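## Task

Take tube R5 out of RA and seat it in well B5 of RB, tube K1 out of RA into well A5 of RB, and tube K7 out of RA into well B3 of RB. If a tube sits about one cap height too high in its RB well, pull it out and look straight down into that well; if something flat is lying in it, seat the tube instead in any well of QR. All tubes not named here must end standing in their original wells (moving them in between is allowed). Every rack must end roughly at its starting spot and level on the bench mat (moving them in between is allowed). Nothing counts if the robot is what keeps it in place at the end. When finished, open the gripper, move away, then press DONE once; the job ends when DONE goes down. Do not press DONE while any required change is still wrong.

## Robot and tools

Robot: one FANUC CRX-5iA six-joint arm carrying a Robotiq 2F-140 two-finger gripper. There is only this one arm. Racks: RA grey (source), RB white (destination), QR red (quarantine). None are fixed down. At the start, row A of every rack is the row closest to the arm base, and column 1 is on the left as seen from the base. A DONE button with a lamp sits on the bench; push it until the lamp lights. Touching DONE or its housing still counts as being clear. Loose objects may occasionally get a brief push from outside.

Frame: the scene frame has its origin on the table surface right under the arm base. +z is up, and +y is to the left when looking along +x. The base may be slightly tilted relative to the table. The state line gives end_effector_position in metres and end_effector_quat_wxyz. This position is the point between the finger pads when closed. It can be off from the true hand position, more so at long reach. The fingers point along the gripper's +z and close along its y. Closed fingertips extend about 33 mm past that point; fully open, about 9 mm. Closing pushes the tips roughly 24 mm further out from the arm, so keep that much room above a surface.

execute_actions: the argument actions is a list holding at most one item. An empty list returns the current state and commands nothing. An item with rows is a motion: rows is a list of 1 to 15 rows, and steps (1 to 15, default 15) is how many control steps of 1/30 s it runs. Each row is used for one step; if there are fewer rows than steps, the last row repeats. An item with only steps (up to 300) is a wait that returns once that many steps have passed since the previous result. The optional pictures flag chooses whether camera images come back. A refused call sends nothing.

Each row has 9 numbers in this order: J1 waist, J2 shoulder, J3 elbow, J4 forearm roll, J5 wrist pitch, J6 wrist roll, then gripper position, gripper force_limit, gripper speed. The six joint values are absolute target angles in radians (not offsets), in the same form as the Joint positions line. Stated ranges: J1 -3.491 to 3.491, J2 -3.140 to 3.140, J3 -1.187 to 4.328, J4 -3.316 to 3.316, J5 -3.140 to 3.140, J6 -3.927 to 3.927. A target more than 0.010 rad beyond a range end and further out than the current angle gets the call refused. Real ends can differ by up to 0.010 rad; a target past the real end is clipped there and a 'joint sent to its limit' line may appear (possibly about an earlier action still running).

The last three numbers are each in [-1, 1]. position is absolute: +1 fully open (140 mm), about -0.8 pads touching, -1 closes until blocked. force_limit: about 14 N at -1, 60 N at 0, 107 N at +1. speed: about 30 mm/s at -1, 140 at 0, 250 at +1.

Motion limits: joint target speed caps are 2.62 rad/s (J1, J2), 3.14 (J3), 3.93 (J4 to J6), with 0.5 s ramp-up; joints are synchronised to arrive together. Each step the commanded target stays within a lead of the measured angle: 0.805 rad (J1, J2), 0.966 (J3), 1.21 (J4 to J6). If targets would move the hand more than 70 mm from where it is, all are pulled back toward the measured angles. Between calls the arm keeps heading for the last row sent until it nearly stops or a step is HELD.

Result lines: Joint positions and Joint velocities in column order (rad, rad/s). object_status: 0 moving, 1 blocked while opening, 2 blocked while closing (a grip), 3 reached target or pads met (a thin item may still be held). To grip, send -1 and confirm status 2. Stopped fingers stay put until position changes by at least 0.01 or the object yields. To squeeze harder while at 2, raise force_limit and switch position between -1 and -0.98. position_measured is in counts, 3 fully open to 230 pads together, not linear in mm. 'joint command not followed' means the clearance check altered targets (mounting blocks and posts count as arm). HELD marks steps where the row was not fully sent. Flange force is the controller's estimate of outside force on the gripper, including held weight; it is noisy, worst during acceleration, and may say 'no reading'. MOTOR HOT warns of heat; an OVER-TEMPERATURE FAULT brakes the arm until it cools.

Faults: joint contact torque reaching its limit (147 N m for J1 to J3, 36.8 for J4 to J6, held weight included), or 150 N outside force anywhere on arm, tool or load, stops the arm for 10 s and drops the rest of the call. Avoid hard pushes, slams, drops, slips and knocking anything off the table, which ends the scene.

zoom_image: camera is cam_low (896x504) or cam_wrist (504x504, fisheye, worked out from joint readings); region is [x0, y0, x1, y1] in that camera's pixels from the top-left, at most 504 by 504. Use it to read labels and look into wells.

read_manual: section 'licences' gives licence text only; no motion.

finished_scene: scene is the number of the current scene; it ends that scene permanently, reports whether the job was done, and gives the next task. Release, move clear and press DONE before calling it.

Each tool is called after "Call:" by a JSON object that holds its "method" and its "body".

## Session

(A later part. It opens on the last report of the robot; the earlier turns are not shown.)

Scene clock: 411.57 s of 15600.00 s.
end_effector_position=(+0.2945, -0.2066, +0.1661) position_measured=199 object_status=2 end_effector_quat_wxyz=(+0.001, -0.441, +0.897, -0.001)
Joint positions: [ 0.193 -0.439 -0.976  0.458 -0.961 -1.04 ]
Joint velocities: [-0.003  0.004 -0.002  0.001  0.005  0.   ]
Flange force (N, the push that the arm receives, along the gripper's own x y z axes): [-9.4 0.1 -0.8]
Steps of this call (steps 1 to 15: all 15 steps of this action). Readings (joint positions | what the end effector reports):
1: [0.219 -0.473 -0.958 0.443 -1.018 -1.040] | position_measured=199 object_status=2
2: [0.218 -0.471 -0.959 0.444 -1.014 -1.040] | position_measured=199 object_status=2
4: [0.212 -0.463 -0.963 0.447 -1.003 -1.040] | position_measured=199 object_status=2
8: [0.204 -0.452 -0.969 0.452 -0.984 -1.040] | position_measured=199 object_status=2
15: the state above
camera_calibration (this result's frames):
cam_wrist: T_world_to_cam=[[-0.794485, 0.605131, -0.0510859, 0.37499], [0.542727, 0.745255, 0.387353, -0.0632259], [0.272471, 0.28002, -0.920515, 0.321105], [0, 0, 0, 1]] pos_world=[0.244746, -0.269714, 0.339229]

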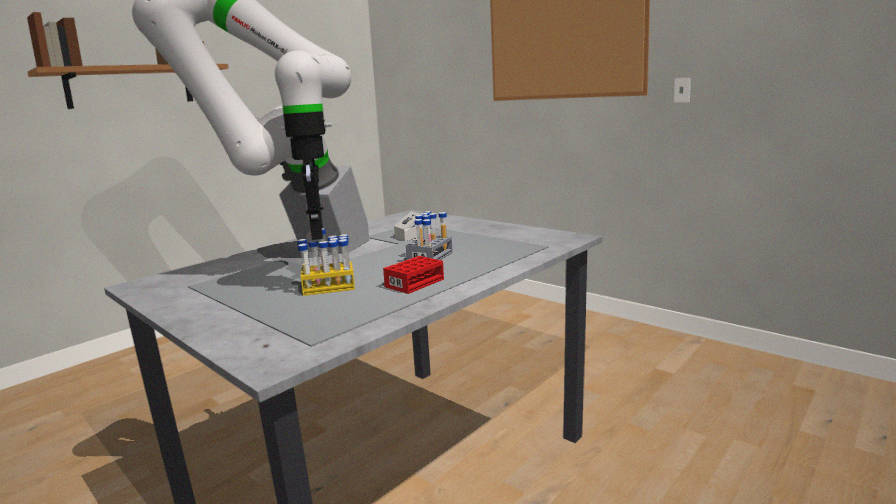

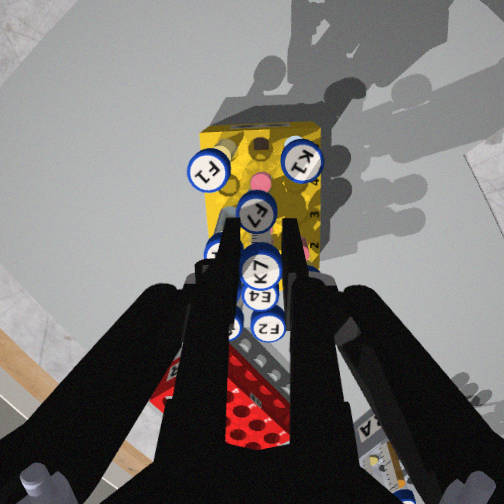

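Call:
{"method": "execute_actions", "body": {"actions": [{"rows":[[0.1685,-0.4045,-0.9925,0.4724,-0.908,-1.04,-1,-0.5,0]],"steps":15}], "pictures": false}}

Call:
{"method": "execute_actions", "body": {"actions": [{"rows":[[0.1685,-0.4045,-0.9925,0.4724,-0.908,-1.04,-0.47,-0.5,0]],"steps":15}], "pictures": false}}

Call:
{"method": "execute_actions", "body": {"actions": [{"rows":[[0.273,-0.533,-0.919,0.4205,-1.129,-1.04,-0.47,-0.5,0]],"steps":15}]}}

Call:
{"method": "zoom_image", "body": {"camera": "cam_low", "region": [270,200,390,310]}}

Scene clock: 433.67 s of 15600.00 s.
end_effector_position=(+0.2982, -0.2078, +0.1582) position_measured=199 object_status=2 end_effector_quat_wxyz=(+0.003, -0.443, +0.897, -0.003)
Joint positions: [ 0.174 -0.414 -0.984  0.473 -0.92  -1.04 ]
Joint velocities: [-0.001 -0.    -0.     0.    -0.     0.   ]
Flange force (N, the push that the arm receives, along the gripper's own x y z axes): [-6.4 8.2 -32.5]
FORCE FAULT: contact force on the arm reached its limit, and the arm stopped for 10 seconds. The contact can be on any part of the arm, not only on its tool. The arm's remaining commands of this call were not run. The arm holds still and accepts commands again. Move the arm away from the contact; if what it grips holds it there, let go first. Pushing or pulling that hard again can fault the arm again.
The stop began at step 96 of this call (marked STOPPED below). From that step on the arm followed nothing that you had sent. 10 steps, steps kept back included, did not run and will not run. Nothing is kept back now, and the robot has no last target.
Steps of this call (steps 1 to 15: the robot went on to your last target; steps 16 to 90: nothing new was sent; then 8.90 s passed at rest; steps 91 to 95: the first 5 steps of this action; steps 96 to 396: the stop). Readings (joint positions | what the end effector reports):
91: [0.193 -0.438 -0.977 0.458 -0.961 -1.040] | position_measured=199 object_status=2
92: [0.191 -0.436 -0.978 0.459 -0.957 -1.040] | position_measured=199 object_status=2
94: [0.179 -0.419 -0.986 0.466 -0.931 -1.040] | position_measured=199 object_status=2
96: [0.174 -0.414 -0.986 0.473 -0.920 -1.040] | position_measured=199 object_status=2 STOPPED
98: [0.174 -0.414 -0.985 0.473 -0.920 -1.040] | position_measured=199 object_status=2
396: the state above

Scene clock: 433.70 s of 15600.00 s.
end_effector_position=(+0.2982, -0.2078, +0.1582) position_measured=199 object_status=2 end_effector_quat_wxyz=(+0.003, -0.443, +0.897, -0.003)
Joint positions: [ 0.174 -0.414 -0.984  0.473 -0.92  -1.04 ]
Joint velocities: [-0.    -0.002  0.     0.    -0.    -0.   ]
Flange force (N, the push that the arm receives, along the gripper's own x y z axes): [-7.1 8.9 -32.1]
A stop began in an earlier call of the same reply, so what this call sent did not run. Send another action.
Steps of this call (step 1: nothing new was sent). Readings (joint positions | what the end effector reports):
1: the state above

Scene clock: 433.73 s of 15600.00 s.
end_effector_position=(+0.2982, -0.2078, +0.1582) position_measured=199 object_status=2 end_effector_quat_wxyz=(+0.003, -0.443, +0.897, -0.003)
Joint positions: [ 0.174 -0.414 -0.984  0.473 -0.92  -1.04 ]
Joint velocities: [ 0.    -0.002  0.     0.001 -0.    -0.   ]
Flange force (N, the push that the arm receives, along the gripper's own x y z axes): [-6.6 8.9 -32.4]
A stop began in an earlier call of the same reply, so what this call sent did not run. Send another action.
Steps of this call (step 1: nothing new was sent). Readings (joint positions | what the end effector reports):
1: the state above
camera_calibration (this result's frames):
cam_wrist: T_world_to_cam=[[-0.796253, 0.60222, -0.0575487, 0.379163], [0.537615, 0.74802, 0.389149, -0.0594831], [0.277401, 0.278922, -0.919376, 0.311234], [0, 0, 0, 1]] pos_world=[0.247552, -0.270655, 0.331109]

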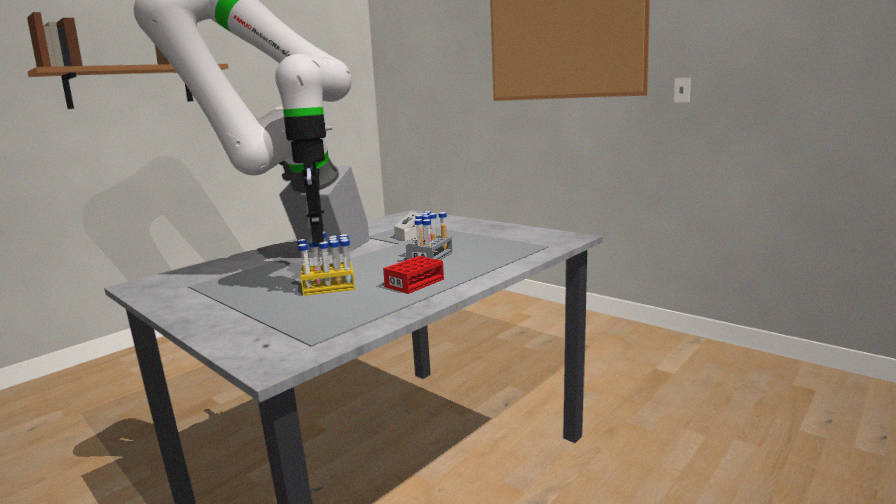

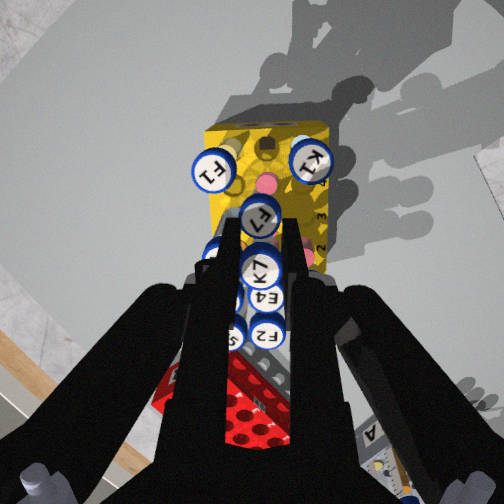

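Region (270, 200, 390, 310) of cam_low's 896x504 image, scaled by 4.200, with more detail than that image has; it fills the top 462 rows of this view, and the rest is white.

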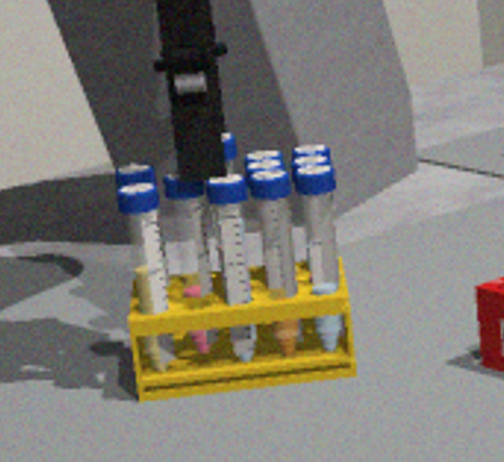

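Call:
{"method": "execute_actions", "body": {"actions": [{"rows":[[0.185,-0.427,-0.982,0.4626,-0.9435,-1.04,-1,-0.5,0]],"steps":15}], "pictures": false}}

Call:
{"method": "execute_actions", "body": {"actions": [{"rows":[[0.185,-0.427,-0.982,0.4626,-0.9435,-1.04,-0.47,-0.5,0]],"steps":15}], "pictures": false}}

Call:
{"method": "execute_actions", "body": {"actions": [{"rows":[[0.273,-0.533,-0.919,0.4205,-1.129,-1.04,-0.47,-0.5,0]],"steps":15}]}}

Call:
{"method": "zoom_image", "body": {"camera": "cam_low", "region": [270,200,390,310]}}

Scene clock: 446.60 s of 15600.00 s.
end_effector_position=(+0.2944, -0.2065, +0.1614) position_measured=199 object_status=2 end_effector_quat_wxyz=(+0.000, -0.442, +0.897, -0.001)
Joint positions: [ 0.185 -0.427 -0.982  0.463 -0.943 -1.04 ]
Joint velocities: [-0.    -0.001  0.    -0.    -0.     0.   ]
Flange force (N, the push that the arm receives, along the gripper's own x y z axes): [-7.1 -3.3 0.3]
Steps of this call (steps 1 to 90: nothing new was sent; then 9.37 s passed at rest; steps 91 to 105: all 15 steps of this action). Readings (joint positions | what the end effector reports):
91: [0.174 -0.414 -0.984 0.473 -0.921 -1.040] | position_measured=199 object_status=2
92: [0.176 -0.416 -0.984 0.472 -0.924 -1.040] | position_measured=199 object_status=2
94: [0.182 -0.423 -0.983 0.466 -0.937 -1.040] | position_measured=199 object_status=2
98: [0.185 -0.427 -0.982 0.463 -0.943 -1.040] | position_measured=199 object_status=2
105: the state above

Scene clock: 447.10 s of 15600.00 s.
end_effector_position=(+0.2944, -0.2065, +0.1614) position_measured=188 object_status=3 end_effector_quat_wxyz=(+0.000, -0.442, +0.897, -0.001)
Joint positions: [ 0.185 -0.427 -0.982  0.463 -0.944 -1.04 ]
Joint velocities: [-0.001 -0.001  0.    -0.001  0.    -0.   ]
Flange force (N, the push that the arm receives, along the gripper's own x y z axes): [-6.6 -0.9 0.1]
Steps of this call (steps 1 to 15: all 15 steps of this action). Readings (joint positions | what the end effector reports):
1: [0.185 -0.427 -0.982 0.463 -0.943 -1.040] | position_measured=199 object_status=0
2: [0.185 -0.427 -0.982 0.463 -0.944 -1.040] | position_measured=199 object_status=0
4: [0.185 -0.427 -0.982 0.463 -0.944 -1.040] | position_measured=188 object_status=0
8: [0.185 -0.427 -0.982 0.463 -0.944 -1.040] | position_measured=188 object_status=0
15: the state above

Scene clock: 447.60 s of 15600.00 s.
end_effector_position=(+0.2936, -0.2068, +0.2093) position_measured=188 object_status=3 end_effector_quat_wxyz=(+0.001, -0.441, +0.897, -0.000)
Joint positions: [ 0.273 -0.533 -0.919  0.421 -1.129 -1.04 ]
Joint velocities: [-0.    -0.     0.001  0.001 -0.002 -0.001]
Flange force (N, the push that the arm receives, along the gripper's own x y z axes): [-6.8 3.0 -5.1]
Steps of this call (steps 1 to 15: all 15 steps of this action). Readings (joint positions | what the end effector reports):
1: [0.185 -0.427 -0.982 0.463 -0.944 -1.040] | position_measured=188 object_status=3
2: [0.187 -0.430 -0.981 0.462 -0.948 -1.040] | position_measured=188 object_status=3
4: [0.203 -0.449 -0.969 0.454 -0.981 -1.040] | position_measured=188 object_status=3
8: [0.260 -0.517 -0.928 0.427 -1.100 -1.040] | position_measured=188 object_status=3
15: the state above
camera_calibration (this result's frames):
cam_wrist: T_world_to_cam=[[-0.794259, 0.60553, -0.0498635, 0.376289], [0.543261, 0.744533, 0.387994, -0.0797195], [0.272067, 0.281079, -0.920312, 0.36149], [0, 0, 0, 1]] pos_world=[0.24383, -0.270108, 0.382377]

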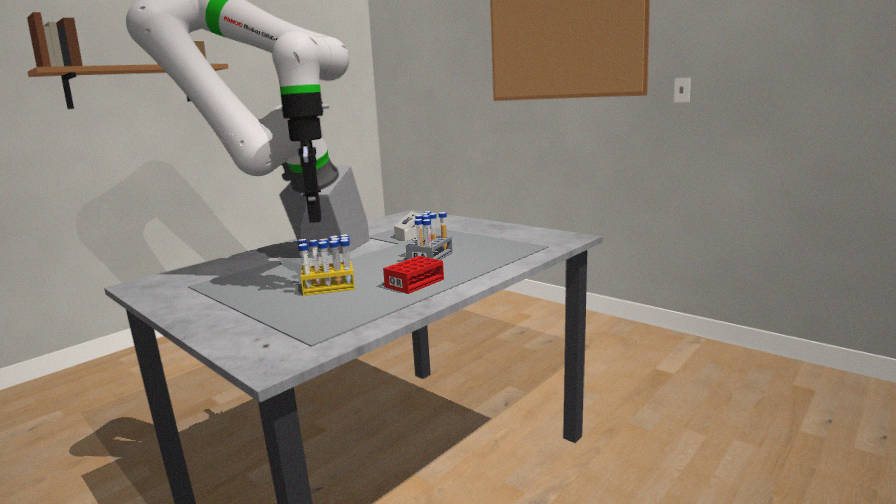

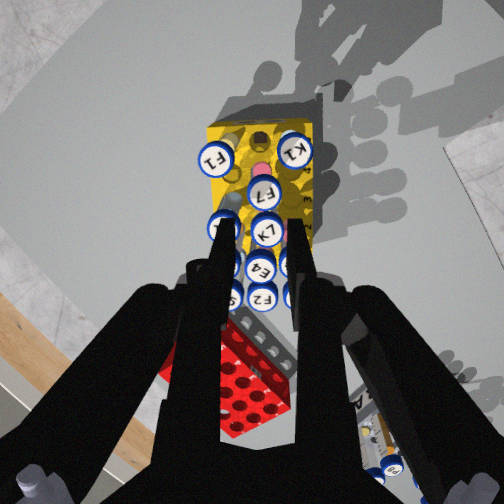

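Region (270, 200, 390, 310) of cam_low's 896x504 image, scaled by 4.200, with more detail than that image has; it fills the top 462 rows of this view, and the rest is white.

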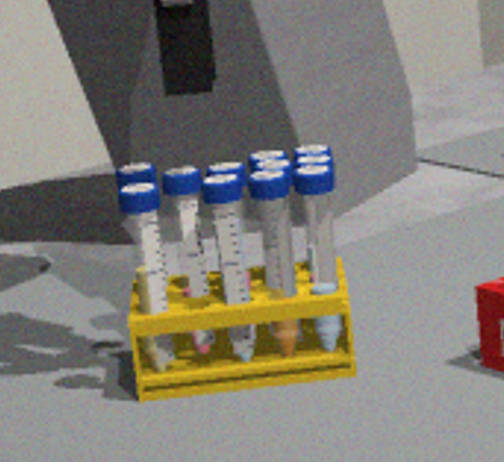

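Call:
{"method": "execute_actions", "body": {"actions": [{"rows":[[0.97,-0.3,-0.72,0.36,-1.325,-1.8,-0.47,-0.5,0]],"steps":15}], "pictures": false}}

Call:
{"method": "execute_actions", "body": {"actions": [{"steps":20}], "pictures": false}}

Call:
{"method": "execute_actions", "body": {"actions": [{"rows":[[1.138,0.0696,-0.8686,0.3935,-0.9113,-1.92,-0.47,-0.5,0]],"steps":15}], "pictures": false}}

Call:
{"method": "execute_actions", "body": {"actions": [{"steps":25}]}}

Scene clock: 480.67 s of 15600.00 s.
end_effector_position=(+0.3442, -0.1007, +0.2497) position_measured=188 object_status=3 end_effector_quat_wxyz=(+0.007, -0.412, +0.911, +0.010)
Joint positions: [ 0.634 -0.412 -0.816  0.389 -1.231 -1.434]
Joint velocities: [ 0.938  0.313  0.268 -0.08  -0.261 -1.017]
Flange force (N, the push that the arm receives, along the gripper's own x y z axes): [-9.4 -0.9 -0.8]
Steps of this call (steps 1 to 15: the robot went on to your last target; steps 16 to 110: nothing new was sent; then 28.90 s passed at rest; steps 111 to 125: all 15 steps of this action). Readings (joint positions | what the end effector reports):
111: [0.273 -0.533 -0.919 0.420 -1.129 -1.040] | position_measured=188 object_status=3
112: [0.276 -0.532 -0.918 0.420 -1.130 -1.043] | position_measured=188 object_status=3
114: [0.298 -0.525 -0.912 0.418 -1.136 -1.068] | position_measured=188 object_status=3
118: [0.409 -0.487 -0.880 0.409 -1.167 -1.189] | position_measured=188 object_status=3
125: the state above

Scene clock: 481.33 s of 15600.00 s.
end_effector_position=(+0.3525, +0.0063, +0.2964) position_measured=188 object_status=3 end_effector_quat_wxyz=(+0.012, -0.387, +0.922, +0.004)
Joint positions: [ 0.97  -0.3   -0.72   0.36  -1.325 -1.8  ]
Joint velocities: [ 0.    -0.002 -0.    -0.     0.001 -0.001]
Flange force (N, the push that the arm receives, along the gripper's own x y z axes): [-5.1 1.2 -1.2]
Steps of this call (steps 1 to 20: the robot went on to your last target). Readings (joint positions | what the end effector reports):
1: [0.666 -0.402 -0.807 0.386 -1.240 -1.469] | position_measured=188 object_status=3
2: [0.698 -0.391 -0.798 0.384 -1.248 -1.503] | position_measured=188 object_status=3
4: [0.761 -0.370 -0.780 0.378 -1.266 -1.572] | position_measured=188 object_status=3
8: [0.884 -0.329 -0.745 0.367 -1.301 -1.706] | position_measured=188 object_status=3
20: the state above

Scene clock: 481.83 s of 15600.00 s.
end_effector_position=(+0.3218, +0.1080, +0.1956) position_measured=188 object_status=3 end_effector_quat_wxyz=(+0.004, -0.467, +0.884, -0.001)
Joint positions: [ 1.104 -0.004 -0.839  0.387 -0.994 -1.896]
Joint velocities: [ 0.317  0.693 -0.28   0.062  0.77  -0.225]
Flange force (N, the push that the arm receives, along the gripper's own x y z axes): [-11.5 6.7 3.1]
Steps of this call (steps 1 to 15: all 15 steps of this action). Readings (joint positions | what the end effector reports):
1: [0.970 -0.300 -0.720 0.360 -1.325 -1.800] | position_measured=188 object_status=3
2: [0.971 -0.297 -0.721 0.360 -1.322 -1.801] | position_measured=188 object_status=3
4: [0.981 -0.275 -0.730 0.362 -1.296 -1.808] | position_measured=188 object_status=3
8: [1.026 -0.177 -0.770 0.371 -1.187 -1.840] | position_measured=188 object_status=3
15: the state above

Scene clock: 482.67 s of 15600.00 s.
end_effector_position=(+0.3060, +0.1259, +0.1697) position_measured=188 object_status=3 end_effector_quat_wxyz=(+0.000, -0.486, +0.874, -0.000)
Joint positions: [ 1.138  0.07  -0.869  0.394 -0.911 -1.92 ]
Joint velocities: [ 0.001  0.001  0.001 -0.    -0.    -0.001]
Flange force (N, the push that the arm receives, along the gripper's own x y z axes): [-5.4 4.4 0.8]
Steps of this call (steps 1 to 25: the robot went on to your last target). Readings (joint positions | what the end effector reports):
1: [1.115 0.018 -0.848 0.389 -0.969 -1.903] | position_measured=188 object_status=3
2: [1.123 0.037 -0.855 0.390 -0.948 -1.909] | position_measured=188 object_status=3
4: [1.134 0.061 -0.865 0.393 -0.921 -1.917] | position_measured=188 object_status=3
8: [1.138 0.069 -0.868 0.394 -0.912 -1.920] | position_measured=188 object_status=3
25: the state above
camera_calibration (this result's frames):
cam_wrist: T_world_to_cam=[[-0.851059, 0.522807, -0.0487043, 0.210323], [0.466454, 0.79538, 0.387027, -0.301621], [0.241079, 0.306665, -0.920781, 0.234517], [0, 0, 0, 1]] pos_world=[0.263152, 0.058027, 0.342918]

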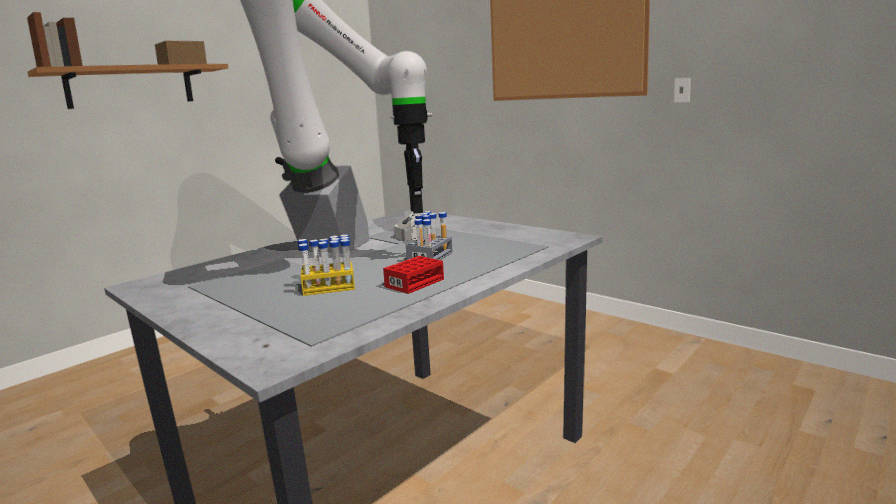

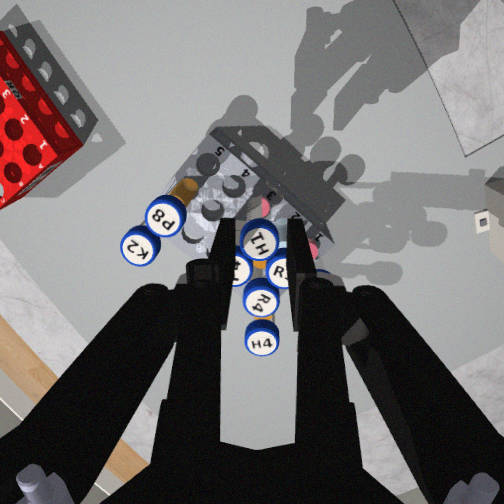

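Call:
{"method": "execute_actions", "body": {"actions": [{"rows":[[1.136,0.064,-0.873,0.3935,-0.9113,-1.92,-0.47,-0.5,0],[1.136,0.064,-0.873,0.3935,-0.9113,-1.92,-0.47,-0.5,0],[1.136,0.064,-0.873,0.3935,-0.9113,-1.92,-0.47,-0.5,0],[1.136,0.064,-0.873,0.3935,-0.9113,-1.92,-0.47,-0.5,0],[1.117,0.097,-0.892,0.419,-0.859,-1.935,-0.47,-0.5,0]],"steps":15}], "pictures": false}}

Call:
{"method": "execute_actions", "body": {"actions": [{"rows":[[1.11,0.109,-0.898,0.428,-0.842,-1.94,-0.47,-0.5,0],[1.11,0.109,-0.898,0.428,-0.842,-1.94,-0.47,-0.5,0],[1.11,0.109,-0.898,0.428,-0.842,-1.94,-0.47,-0.5,0],[1.11,0.109,-0.898,0.428,-0.842,-1.94,-0.47,-0.5,0],[1.11,0.109,-0.898,0.428,-0.842,-1.94,-0.47,-0.5,0],[1.0965,0.1326,-0.91,0.4466,-0.8072,-1.95,-0.47,-0.5,0]],"steps":15}]}}

Scene clock: 503.53 s of 15600.00 s.
end_effector_position=(+0.3061, +0.1242, +0.1542) position_measured=188 object_status=3 end_effector_quat_wxyz=(+0.001, -0.484, +0.875, +0.000)
Joint positions: [ 1.117  0.097 -0.892  0.419 -0.859 -1.935]
Joint velocities: [-0.001  0.003 -0.002  0.002  0.005 -0.001]
Flange force (N, the push that the arm receives, along the gripper's own x y z axes): [-5.4 3.5 0.7]
Steps of this call (steps 1 to 15: the robot went on to your last target; steps 16 to 90: nothing new was sent; then 17.37 s passed at rest; steps 91 to 105: all 15 steps of this action). Readings (joint positions | what the end effector reports):
91: [1.138 0.070 -0.869 0.394 -0.911 -1.920] | position_measured=188 object_status=3
92: [1.138 0.068 -0.870 0.394 -0.911 -1.920] | position_measured=188 object_status=3
94: [1.137 0.065 -0.872 0.394 -0.911 -1.920] | position_measured=188 object_status=3
98: [1.126 0.083 -0.884 0.408 -0.881 -1.929] | position_measured=188 object_status=3
105: the state above

Scene clock: 504.03 s of 15600.00 s.
end_effector_position=(+0.3059, +0.1239, +0.1385) position_measured=188 object_status=3 end_effector_quat_wxyz=(-0.000, -0.485, +0.875, -0.000)
Joint positions: [ 1.097  0.132 -0.91   0.446 -0.808 -1.95 ]
Joint velocities: [-0.002  0.006 -0.002  0.003  0.004 -0.001]
Flange force (N, the push that the arm receives, along the gripper's own x y z axes): [-5.3 2.7 0.4]
Steps of this call (steps 1 to 15: all 15 steps of this action). Readings (joint positions | what the end effector reports):
1: [1.117 0.097 -0.892 0.419 -0.859 -1.935] | position_measured=188 object_status=3
2: [1.116 0.099 -0.893 0.421 -0.856 -1.936] | position_measured=188 object_status=3
4: [1.112 0.106 -0.896 0.426 -0.847 -1.939] | position_measured=188 object_status=3
8: [1.105 0.118 -0.903 0.435 -0.829 -1.944] | position_measured=188 object_status=3
15: the state above
camera_calibration (this result's frames):
cam_wrist: T_world_to_cam=[[-0.850251, 0.524133, -0.0485657, 0.209354], [0.467867, 0.794793, 0.386529, -0.288144], [0.241192, 0.305925, -0.920997, 0.206463], [0, 0, 0, 1]] pos_world=[0.263019, 0.0561238, 0.311695]

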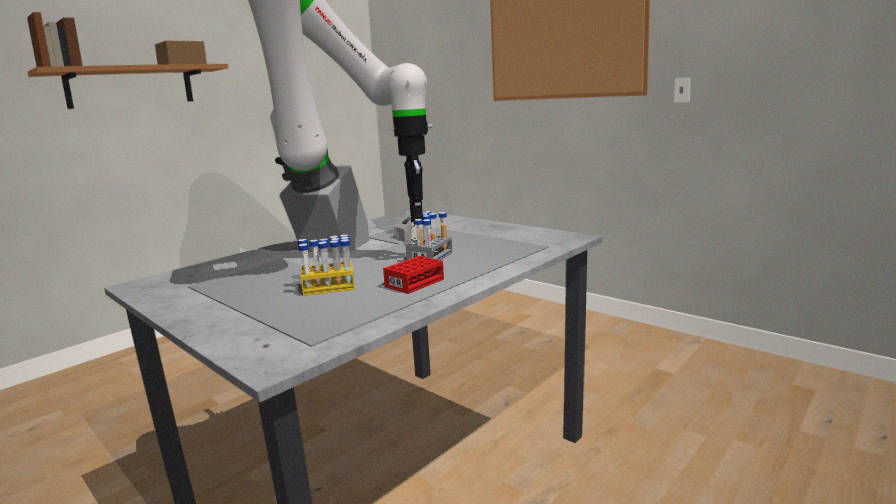

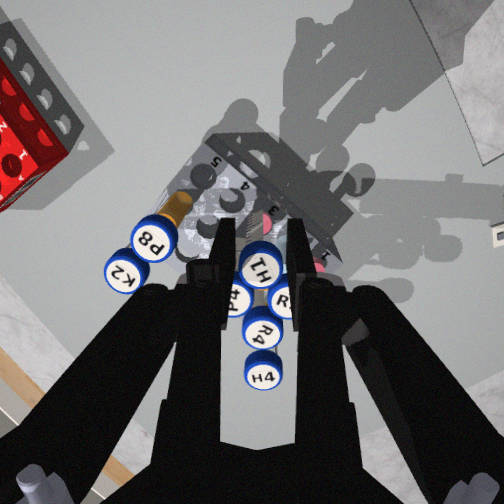

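Call:
{"method": "execute_actions", "body": {"actions": [{"rows":[[1.0965,0.1326,-0.91,0.4466,-0.8072,-1.95,-1,-0.5,-0.5]],"steps":15}], "pictures": false}}

Call:
{"method": "execute_actions", "body": {"actions": [{"rows":[[1.136,0.064,-0.873,0.3935,-0.9113,-1.92,-1,-0.5,0]],"steps":10}], "pictures": false}}

Call:
{"method": "execute_actions", "body": {"actions": [{"rows":[[1.164,0.016,-0.839,0.358,-0.992,-1.9,-1,-0.5,0]],"steps":12}], "pictures": false}}

Call:
{"method": "execute_actions", "body": {"actions": [{"rows":[[1.1126,-0.0332,-0.8621,0.3737,-1.0063,-1.85,-1,-0.5,0]],"steps":15}]}}

Call:
{"method": "zoom_image", "body": {"camera": "cam_wrist", "region": [170,110,350,290]}}

Scene clock: 529.77 s of 15600.00 s.
end_effector_position=(+0.3059, +0.1239, +0.1384) position_measured=199 object_status=2 end_effector_quat_wxyz=(-0.000, -0.485, +0.875, -0.000)
Joint positions: [ 1.096  0.133 -0.91   0.447 -0.807 -1.95 ]
Joint velocities: [ 0.     0.002  0.     0.     0.    -0.   ]
Flange force (N, the push that the arm receives, along the gripper's own x y z axes): [-5.7 4.5 -0.4]
Steps of this call (steps 1 to 15: the robot went on to your last target; steps 16 to 90: nothing new was sent; then 22.23 s passed at rest; steps 91 to 105: all 15 steps of this action). Readings (joint positions | what the end effector reports):
91: [1.096 0.133 -0.910 0.447 -0.807 -1.950] | position_measured=188 object_status=0
92: [1.096 0.133 -0.910 0.447 -0.807 -1.950] | position_measured=189 object_status=0
94: [1.096 0.133 -0.910 0.447 -0.807 -1.950] | position_measured=198 object_status=0
98: [1.096 0.133 -0.910 0.447 -0.807 -1.950] | position_measured=199 object_status=0
105: the state above

Scene clock: 530.10 s of 15600.00 s.
end_effector_position=(+0.3055, +0.1239, +0.1692) position_measured=199 object_status=2 end_effector_quat_wxyz=(+0.000, -0.485, +0.875, +0.000)
Joint positions: [ 1.136  0.065 -0.873  0.394 -0.91  -1.92 ]
Joint velocities: [ 0.005 -0.009  0.006 -0.009 -0.017  0.005]
Flange force (N, the push that the arm receives, along the gripper's own x y z axes): [-11.0 4.0 -0.4]
Steps of this call (steps 1 to 10: all 10 steps of this action). Readings (joint positions | what the end effector reports):
1: [1.096 0.133 -0.910 0.447 -0.807 -1.950] | position_measured=199 object_status=2
2: [1.098 0.130 -0.909 0.445 -0.811 -1.949] | position_measured=199 object_status=2
4: [1.110 0.108 -0.897 0.428 -0.844 -1.940] | position_measured=199 object_status=2
8: [1.134 0.067 -0.874 0.396 -0.907 -1.921] | position_measured=199 object_status=2
10: the state above

Scene clock: 530.50 s of 15600.00 s.
end_effector_position=(+0.3046, +0.1245, +0.1943) position_measured=199 object_status=2 end_effector_quat_wxyz=(-0.000, -0.485, +0.875, +0.002)
Joint positions: [ 1.164  0.016 -0.839  0.358 -0.992 -1.9  ]
Joint velocities: [ 0.002 -0.004  0.002 -0.002 -0.004  0.001]
Flange force (N, the push that the arm receives, along the gripper's own x y z axes): [-3.0 3.8 -1.1]
Steps of this call (steps 1 to 12: all 12 steps of this action). Readings (joint positions | what the end effector reports):
1: [1.136 0.064 -0.873 0.394 -0.911 -1.920] | position_measured=199 object_status=2
2: [1.137 0.062 -0.872 0.392 -0.915 -1.919] | position_measured=199 object_status=2
4: [1.148 0.043 -0.858 0.378 -0.947 -1.911] | position_measured=199 object_status=2
8: [1.163 0.017 -0.840 0.359 -0.990 -1.901] | position_measured=199 object_status=2
12: the state above

Scene clock: 531.00 s of 15600.00 s.
end_effector_position=(+0.3118, +0.0991, +0.1946) position_measured=199 object_status=2 end_effector_quat_wxyz=(+0.000, -0.486, +0.874, +0.000)
Joint positions: [ 1.113 -0.033 -0.862  0.374 -1.006 -1.85 ]
Joint velocities: [-0.001  0.002 -0.001  0.    -0.     0.001]
Flange force (N, the push that the arm receives, along the gripper's own x y z axes): [-5.2 4.0 0.8]
Steps of this call (steps 1 to 15: all 15 steps of this action). Readings (joint positions | what the end effector reports):
1: [1.164 0.016 -0.839 0.358 -0.992 -1.900] | position_measured=199 object_status=2
2: [1.162 0.014 -0.840 0.358 -0.993 -1.897] | position_measured=199 object_status=2
4: [1.142 -0.006 -0.849 0.365 -0.999 -1.877] | position_measured=199 object_status=2
8: [1.114 -0.032 -0.861 0.373 -1.006 -1.851] | position_measured=199 object_status=2
15: the state above
camera_calibration (this result's frames):
cam_wrist: T_world_to_cam=[[-0.851949, 0.521381, -0.0484237, 0.230874], [0.465135, 0.796014, 0.387312, -0.292289], [0.240483, 0.307447, -0.920676, 0.264287], [0, 0, 0, 1]] pos_world=[0.26909, 0.0310392, 0.367709]

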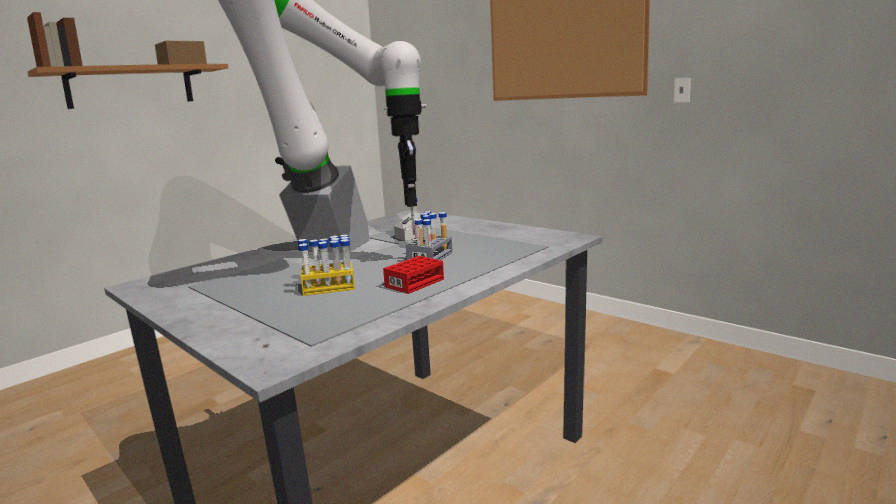

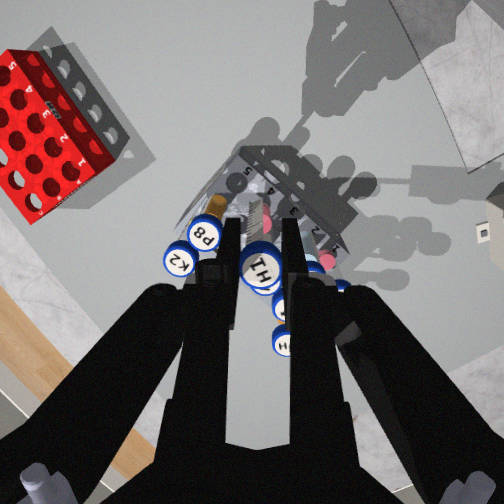

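Region (170, 110, 350, 290) of cam_wrist's 504x504 image, scaled by 2.800, with more detail than that image has.

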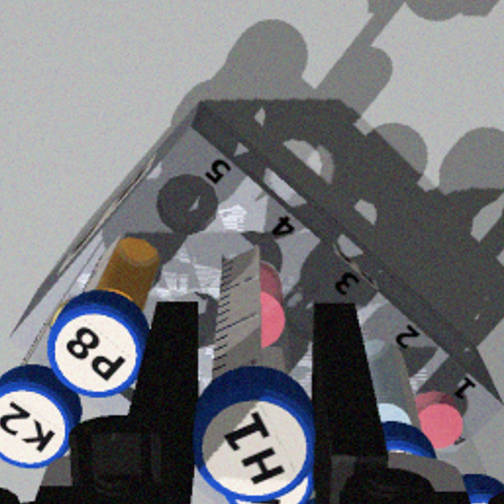

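Call:
{"method": "execute_actions", "body": {"actions": [{"rows":[[1.1066,-0.0332,-0.8621,0.3737,-1.0063,-1.85,-1,-0.5,0],[1.1066,-0.0332,-0.8621,0.3737,-1.0063,-1.85,-1,-0.5,0],[1.1066,-0.0332,-0.8621,0.3737,-1.0063,-1.85,-1,-0.5,0],[1.09,-0.008,-0.882,0.391,-0.961,-1.86,-1,-0.5,0],[1.09,-0.008,-0.882,0.391,-0.961,-1.86,-1,-0.5,0],[1.09,-0.008,-0.882,0.391,-0.961,-1.86,-1,-0.5,0],[1.09,-0.008,-0.882,0.391,-0.961,-1.86,-1,-0.5,0],[1.09,-0.008,-0.882,0.391,-0.961,-1.86,-1,-0.5,0],[1.074,0.019,-0.8995,0.4105,-0.9155,-1.873,-1,-0.5,0]],"steps":15}]}}

Scene clock: 547.90 s of 15600.00 s.
end_effector_position=(+0.3125, +0.0972, +0.1674) position_measured=199 object_status=2 end_effector_quat_wxyz=(-0.001, -0.482, +0.876, -0.000)
Joint positions: [ 1.075  0.018 -0.899  0.41  -0.918 -1.872]
Joint velocities: [-0.014  0.021 -0.014  0.02   0.042 -0.012]
Flange force (N, the push that the arm receives, along the gripper's own x y z axes): [-5.9 5.4 0.6]
Steps of this call (steps 1 to 15: the robot went on to your last target; steps 16 to 90: nothing new was sent; then 13.40 s passed at rest; steps 91 to 105: all 15 steps of this action). Readings (joint positions | what the end effector reports):
91: [1.113 -0.033 -0.862 0.374 -1.006 -1.850] | position_measured=199 object_status=2
92: [1.111 -0.033 -0.862 0.374 -1.006 -1.850] | position_measured=199 object_status=2
94: [1.108 -0.033 -0.862 0.374 -1.006 -1.850] | position_measured=199 object_status=2
98: [1.093 -0.013 -0.878 0.387 -0.970 -1.858] | position_measured=199 object_status=2
105: the state above
camera_calibration (this result's frames):
cam_wrist: T_world_to_cam=[[-0.846954, 0.52947, -0.0482675, 0.22875], [0.473149, 0.792029, 0.385771, -0.282413], [0.242484, 0.303893, -0.921331, 0.239499], [0, 0, 0, 1]] pos_world=[0.269289, 0.0297808, 0.340646]

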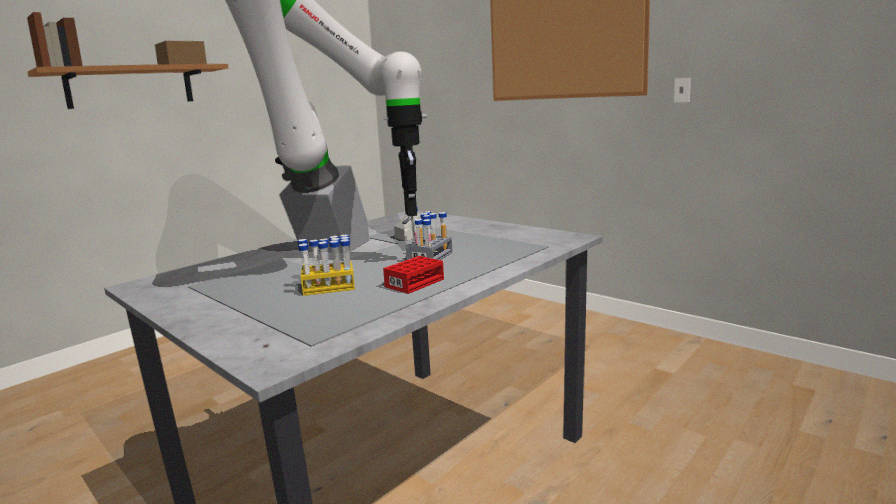

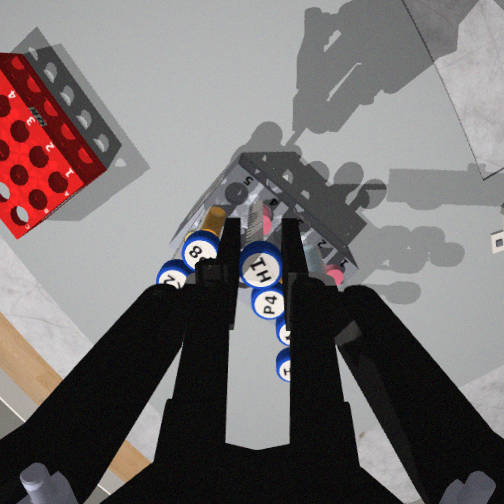

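Call:
{"method": "execute_actions", "body": {"actions": [{"rows":[[1.0655,0.033,-0.908,0.421,-0.8925,-1.879,-1,-0.5,0],[1.0655,0.033,-0.908,0.421,-0.8925,-1.879,-1,-0.5,0],[1.0655,0.033,-0.908,0.421,-0.8925,-1.879,-1,-0.5,0],[1.0655,0.033,-0.908,0.421,-0.8925,-1.879,-1,-0.5,0],[1.0565,0.048,-0.916,0.432,-0.8695,-1.885,-1,-0.5,0],[1.0565,0.048,-0.916,0.432,-0.8695,-1.885,-1,-0.5,0],[1.0565,0.048,-0.916,0.432,-0.8695,-1.885,-1,-0.5,0],[1.0565,0.048,-0.916,0.432,-0.8695,-1.885,-1,-0.5,0],[1.048,0.063,-0.924,0.4435,-0.8465,-1.891,-1,-0.5,0],[1.048,0.063,-0.924,0.4435,-0.8465,-1.891,-1,-0.5,0],[1.048,0.063,-0.924,0.4435,-0.8465,-1.891,-1,-0.5,0],[1.04,0.0765,-0.9304,0.4537,-0.827,-1.896,-1,-0.5,0]],"steps":15}], "pictures": false}}

Call:
{"method": "execute_actions", "body": {"actions": [{"rows":[[1.04,0.0765,-0.9304,0.4537,-0.827,-1.896,-1,-0.5,0],[1.04,0.0765,-0.9304,0.4537,-0.827,-1.896,-1,-0.5,0],[1.04,0.0765,-0.9304,0.4537,-0.827,-1.896,-1,-0.5,0],[1.04,0.0765,-0.9304,0.4537,-0.827,-1.896,-0.5,-0.5,0]],"steps":15}]}}

Scene clock: 569.20 s of 15600.00 s.
end_effector_position=(+0.3124, +0.0977, +0.1430) position_measured=199 object_status=2 end_effector_quat_wxyz=(-0.001, -0.483, +0.876, +0.000)
Joint positions: [ 1.043  0.072 -0.928  0.45  -0.834 -1.894]
Joint velocities: [-0.055  0.088 -0.045  0.068  0.131 -0.034]
Flange force (N, the push that the arm receives, along the gripper's own x y z axes): [-13.9 0.3 12.0]
Steps of this call (steps 1 to 15: the robot went on to your last target; steps 16 to 90: nothing new was sent; then 17.80 s passed at rest; steps 91 to 105: all 15 steps of this action). Readings (joint positions | what the end effector reports):
91: [1.074 0.019 -0.900 0.411 -0.915 -1.873] | position_measured=199 object_status=2
92: [1.073 0.021 -0.901 0.412 -0.912 -1.874] | position_measured=199 object_status=2
94: [1.068 0.029 -0.906 0.418 -0.899 -1.877] | position_measured=199 object_status=2
98: [1.059 0.043 -0.914 0.429 -0.877 -1.883] | position_measured=199 object_status=2
105: the state above

Scene clock: 569.70 s of 15600.00 s.
end_effector_position=(+0.3124, +0.0977, +0.1410) position_measured=192 object_status=0 end_effector_quat_wxyz=(-0.001, -0.483, +0.876, +0.000)
Joint positions: [ 1.04   0.076 -0.93   0.454 -0.827 -1.896]
Joint velocities: [-0.    -0.001  0.001  0.    -0.001 -0.001]
Flange force (N, the push that the arm receives, along the gripper's own x y z axes): [-7.0 2.6 2.1]
Steps of this call (steps 1 to 15: all 15 steps of this action). Readings (joint positions | what the end effector reports):
1: [1.041 0.074 -0.929 0.452 -0.831 -1.895] | position_measured=199 object_status=2
2: [1.041 0.075 -0.930 0.453 -0.829 -1.895] | position_measured=199 object_status=2
4: [1.040 0.076 -0.930 0.453 -0.828 -1.896] | position_measured=199 object_status=0
8: [1.040 0.076 -0.930 0.454 -0.827 -1.896] | position_measured=192 object_status=0
15: the state above
camera_calibration (this result's frames):
cam_wrist: T_world_to_cam=[[-0.847821, 0.528154, -0.0474569, 0.227398], [0.472182, 0.792631, 0.38572, -0.2724], [0.241335, 0.304613, -0.921395, 0.215394], [0, 0, 0, 1]] pos_world=[0.269433, 0.0301999, 0.314324]

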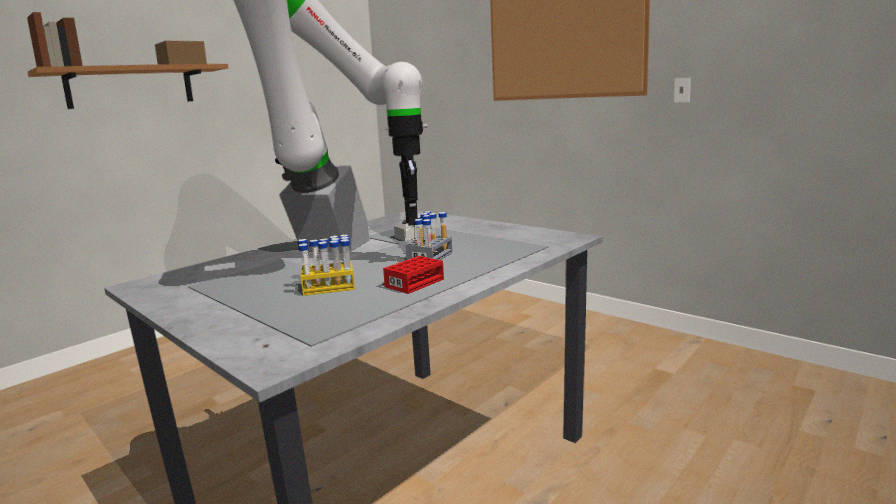

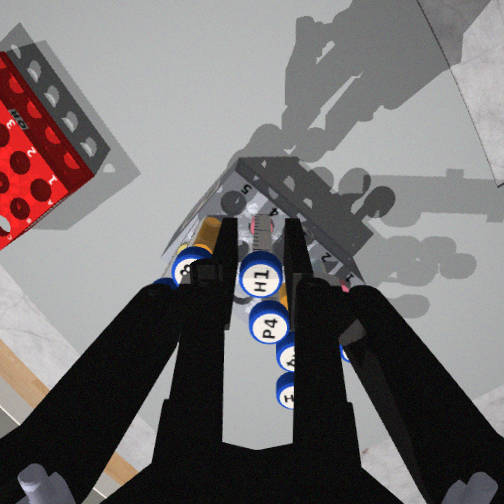

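Call:
{"method": "execute_actions", "body": {"actions": [{"rows":[[1.074,0.019,-0.8995,0.4105,-0.9155,-1.873,-0.5,-0.5,0]],"steps":12}], "pictures": false}}

Call:
{"method": "execute_actions", "body": {"actions": [{"rows":[[1.186,0.113,-0.846,0.378,-0.898,-1.965,-0.47,-0.5,0]],"steps":15}]}}

Scene clock: 578.10 s of 15600.00 s.
end_effector_position=(+0.3125, +0.0972, +0.1666) position_measured=192 object_status=3 end_effector_quat_wxyz=(-0.001, -0.482, +0.876, -0.000)
Joint positions: [ 1.074  0.019 -0.9    0.411 -0.915 -1.873]
Joint velocities: [ 0.002 -0.003  0.001 -0.003 -0.005  0.001]
Flange force (N, the push that the arm receives, along the gripper's own x y z axes): [-2.1 4.6 -2.4]
Steps of this call (steps 1 to 15: the robot went on to your last target; steps 16 to 90: nothing new was sent; then 5.00 s passed at rest; steps 91 to 102: all 12 steps of this action). Readings (joint positions | what the end effector reports):
91: [1.040 0.076 -0.930 0.454 -0.827 -1.896] | position_measured=192 object_status=3
92: [1.041 0.074 -0.929 0.452 -0.831 -1.895] | position_measured=192 object_status=3
94: [1.053 0.053 -0.918 0.436 -0.863 -1.887] | position_measured=192 object_status=3
98: [1.073 0.021 -0.900 0.412 -0.913 -1.874] | position_measured=192 object_status=3
102: the state above

Scene clock: 578.60 s of 15600.00 s.
end_effector_position=(+0.2983, +0.1496, +0.1697) position_measured=188 object_status=3 end_effector_quat_wxyz=(+0.001, -0.484, +0.875, +0.002)
Joint positions: [ 1.186  0.113 -0.846  0.378 -0.898 -1.965]
Joint velocities: [ 0.     0.001  0.001  0.     0.    -0.001]
Flange force (N, the push that the arm receives, along the gripper's own x y z axes): [-2.7 4.1 1.0]
Steps of this call (steps 1 to 15: all 15 steps of this action). Readings (joint positions | what the end effector reports):
1: [1.074 0.019 -0.900 0.411 -0.915 -1.873] | position_measured=192 object_status=0
2: [1.077 0.021 -0.898 0.410 -0.915 -1.875] | position_measured=190 object_status=0
4: [1.099 0.040 -0.887 0.403 -0.912 -1.894] | position_measured=188 object_status=0
8: [1.173 0.102 -0.852 0.382 -0.900 -1.954] | position_measured=188 object_status=3
15: the state above
camera_calibration (this result's frames):
cam_wrist: T_world_to_cam=[[-0.849046, 0.526412, -0.0448447, 0.189612], [0.470192, 0.791612, 0.390218, -0.317957], [0.240915, 0.310228, -0.91963, 0.22835], [0, 0, 0, 1]] pos_world=[0.255477, 0.0810432, 0.342573]

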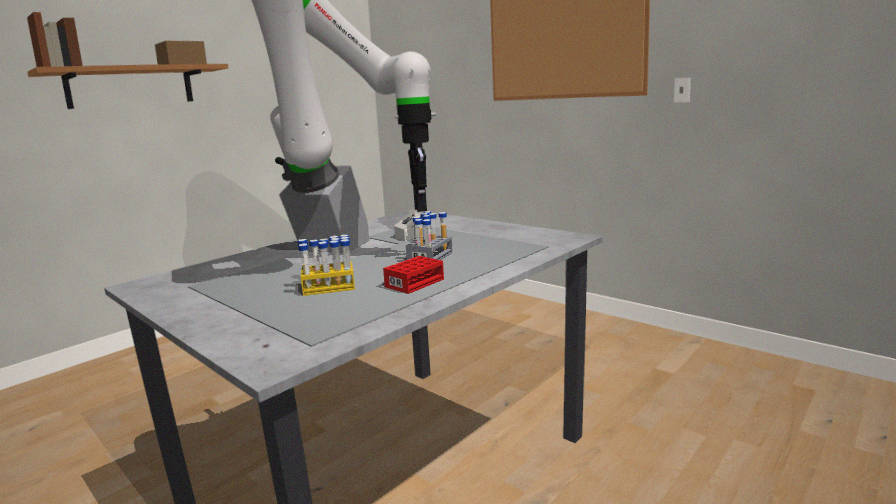

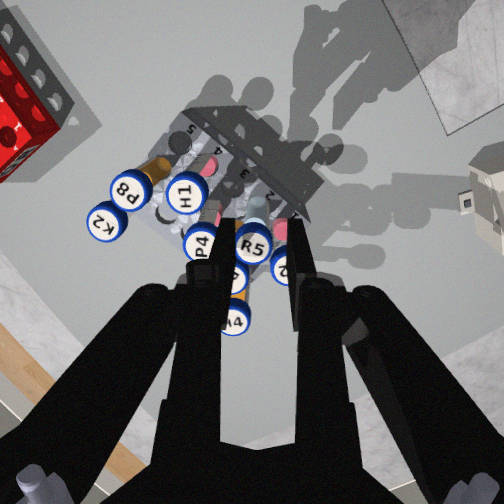

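Call:
{"method": "execute_actions", "body": {"actions": [{"rows":[[1.191,0.074,-0.881,0.3765,-0.903,-1.965,-0.47,-0.5,0]],"steps":12}], "pictures": false}}

Call:
{"method": "execute_actions", "body": {"actions": [{"rows":[[1.172,0.107,-0.9,0.402,-0.851,-1.98,-0.47,-0.5,0],[1.172,0.107,-0.9,0.402,-0.851,-1.98,-0.47,-0.5,0],[1.172,0.107,-0.9,0.402,-0.851,-1.98,-0.47,-0.5,0],[1.172,0.107,-0.9,0.402,-0.851,-1.98,-0.47,-0.5,0],[1.172,0.107,-0.9,0.402,-0.851,-1.98,-0.47,-0.5,0],[1.162,0.125,-0.909,0.416,-0.825,-1.988,-0.47,-0.5,0],[1.162,0.125,-0.909,0.416,-0.825,-1.988,-0.47,-0.5,0],[1.162,0.125,-0.909,0.416,-0.825,-1.988,-0.47,-0.5,0],[1.162,0.125,-0.909,0.416,-0.825,-1.988,-0.47,-0.5,0],[1.1515,0.1426,-0.918,0.4295,-0.799,-1.995,-0.47,-0.5,0]],"steps":15}]}}

Scene clock: 616.13 s of 15600.00 s.
end_effector_position=(+0.2915, +0.1371, +0.1691) position_measured=188 object_status=3 end_effector_quat_wxyz=(+0.001, -0.485, +0.875, +0.002)
Joint positions: [ 1.191  0.074 -0.881  0.377 -0.903 -1.965]
Joint velocities: [ 0.     0.001 -0.002  0.001 -0.001 -0.   ]
Flange force (N, the push that the arm receives, along the gripper's own x y z axes): [-6.6 5.4 2.8]
Steps of this call (steps 1 to 15: the robot went on to your last target; steps 16 to 90: nothing new was sent; then 34.13 s passed at rest; steps 91 to 102: all 12 steps of this action). Readings (joint positions | what the end effector reports):
91: [1.186 0.113 -0.846 0.378 -0.898 -1.965] | position_measured=188 object_status=3
92: [1.186 0.111 -0.848 0.378 -0.898 -1.965] | position_measured=188 object_status=3
94: [1.189 0.092 -0.865 0.377 -0.900 -1.965] | position_measured=188 object_status=3
98: [1.191 0.075 -0.880 0.377 -0.903 -1.965] | position_measured=188 object_status=3
102: the state above

Scene clock: 616.63 s of 15600.00 s.
end_effector_position=(+0.2923, +0.1365, +0.1389) position_measured=188 object_status=3 end_effector_quat_wxyz=(+0.001, -0.485, +0.875, +0.001)
Joint positions: [ 1.152  0.141 -0.917  0.428 -0.801 -1.994]
Joint velocities: [-0.019  0.027 -0.013  0.024  0.043 -0.011]
Flange force (N, the push that the arm receives, along the gripper's own x y z axes): [-9.4 7.6 8.1]
Steps of this call (steps 1 to 15: all 15 steps of this action). Readings (joint positions | what the end effector reports):
1: [1.191 0.074 -0.881 0.377 -0.903 -1.965] | position_measured=188 object_status=3
2: [1.190 0.076 -0.882 0.378 -0.900 -1.966] | position_measured=188 object_status=3
4: [1.181 0.093 -0.892 0.391 -0.873 -1.974] | position_measured=188 object_status=3
8: [1.168 0.114 -0.904 0.408 -0.841 -1.983] | position_measured=188 object_status=3
15: the state above
camera_calibration (this result's frames):
cam_wrist: T_world_to_cam=[[-0.849999, 0.524688, -0.0469416, 0.190742], [0.468154, 0.793247, 0.389347, -0.292245], [0.241522, 0.308969, -0.919894, 0.205609], [0, 0, 0, 1]] pos_world=[0.249287, 0.0682163, 0.311877]

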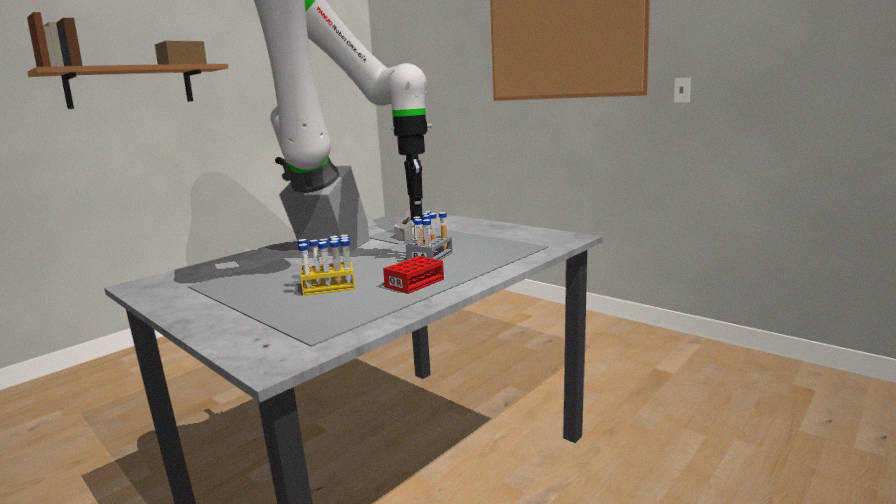

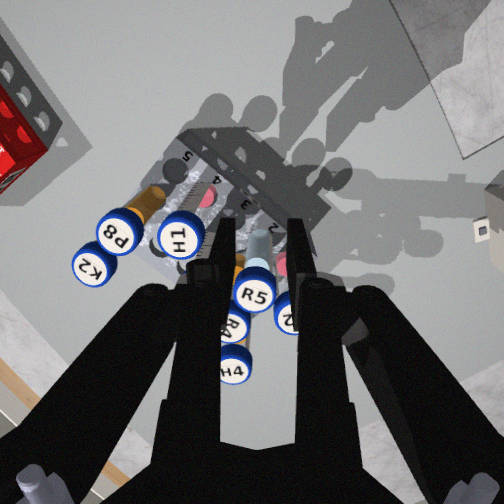

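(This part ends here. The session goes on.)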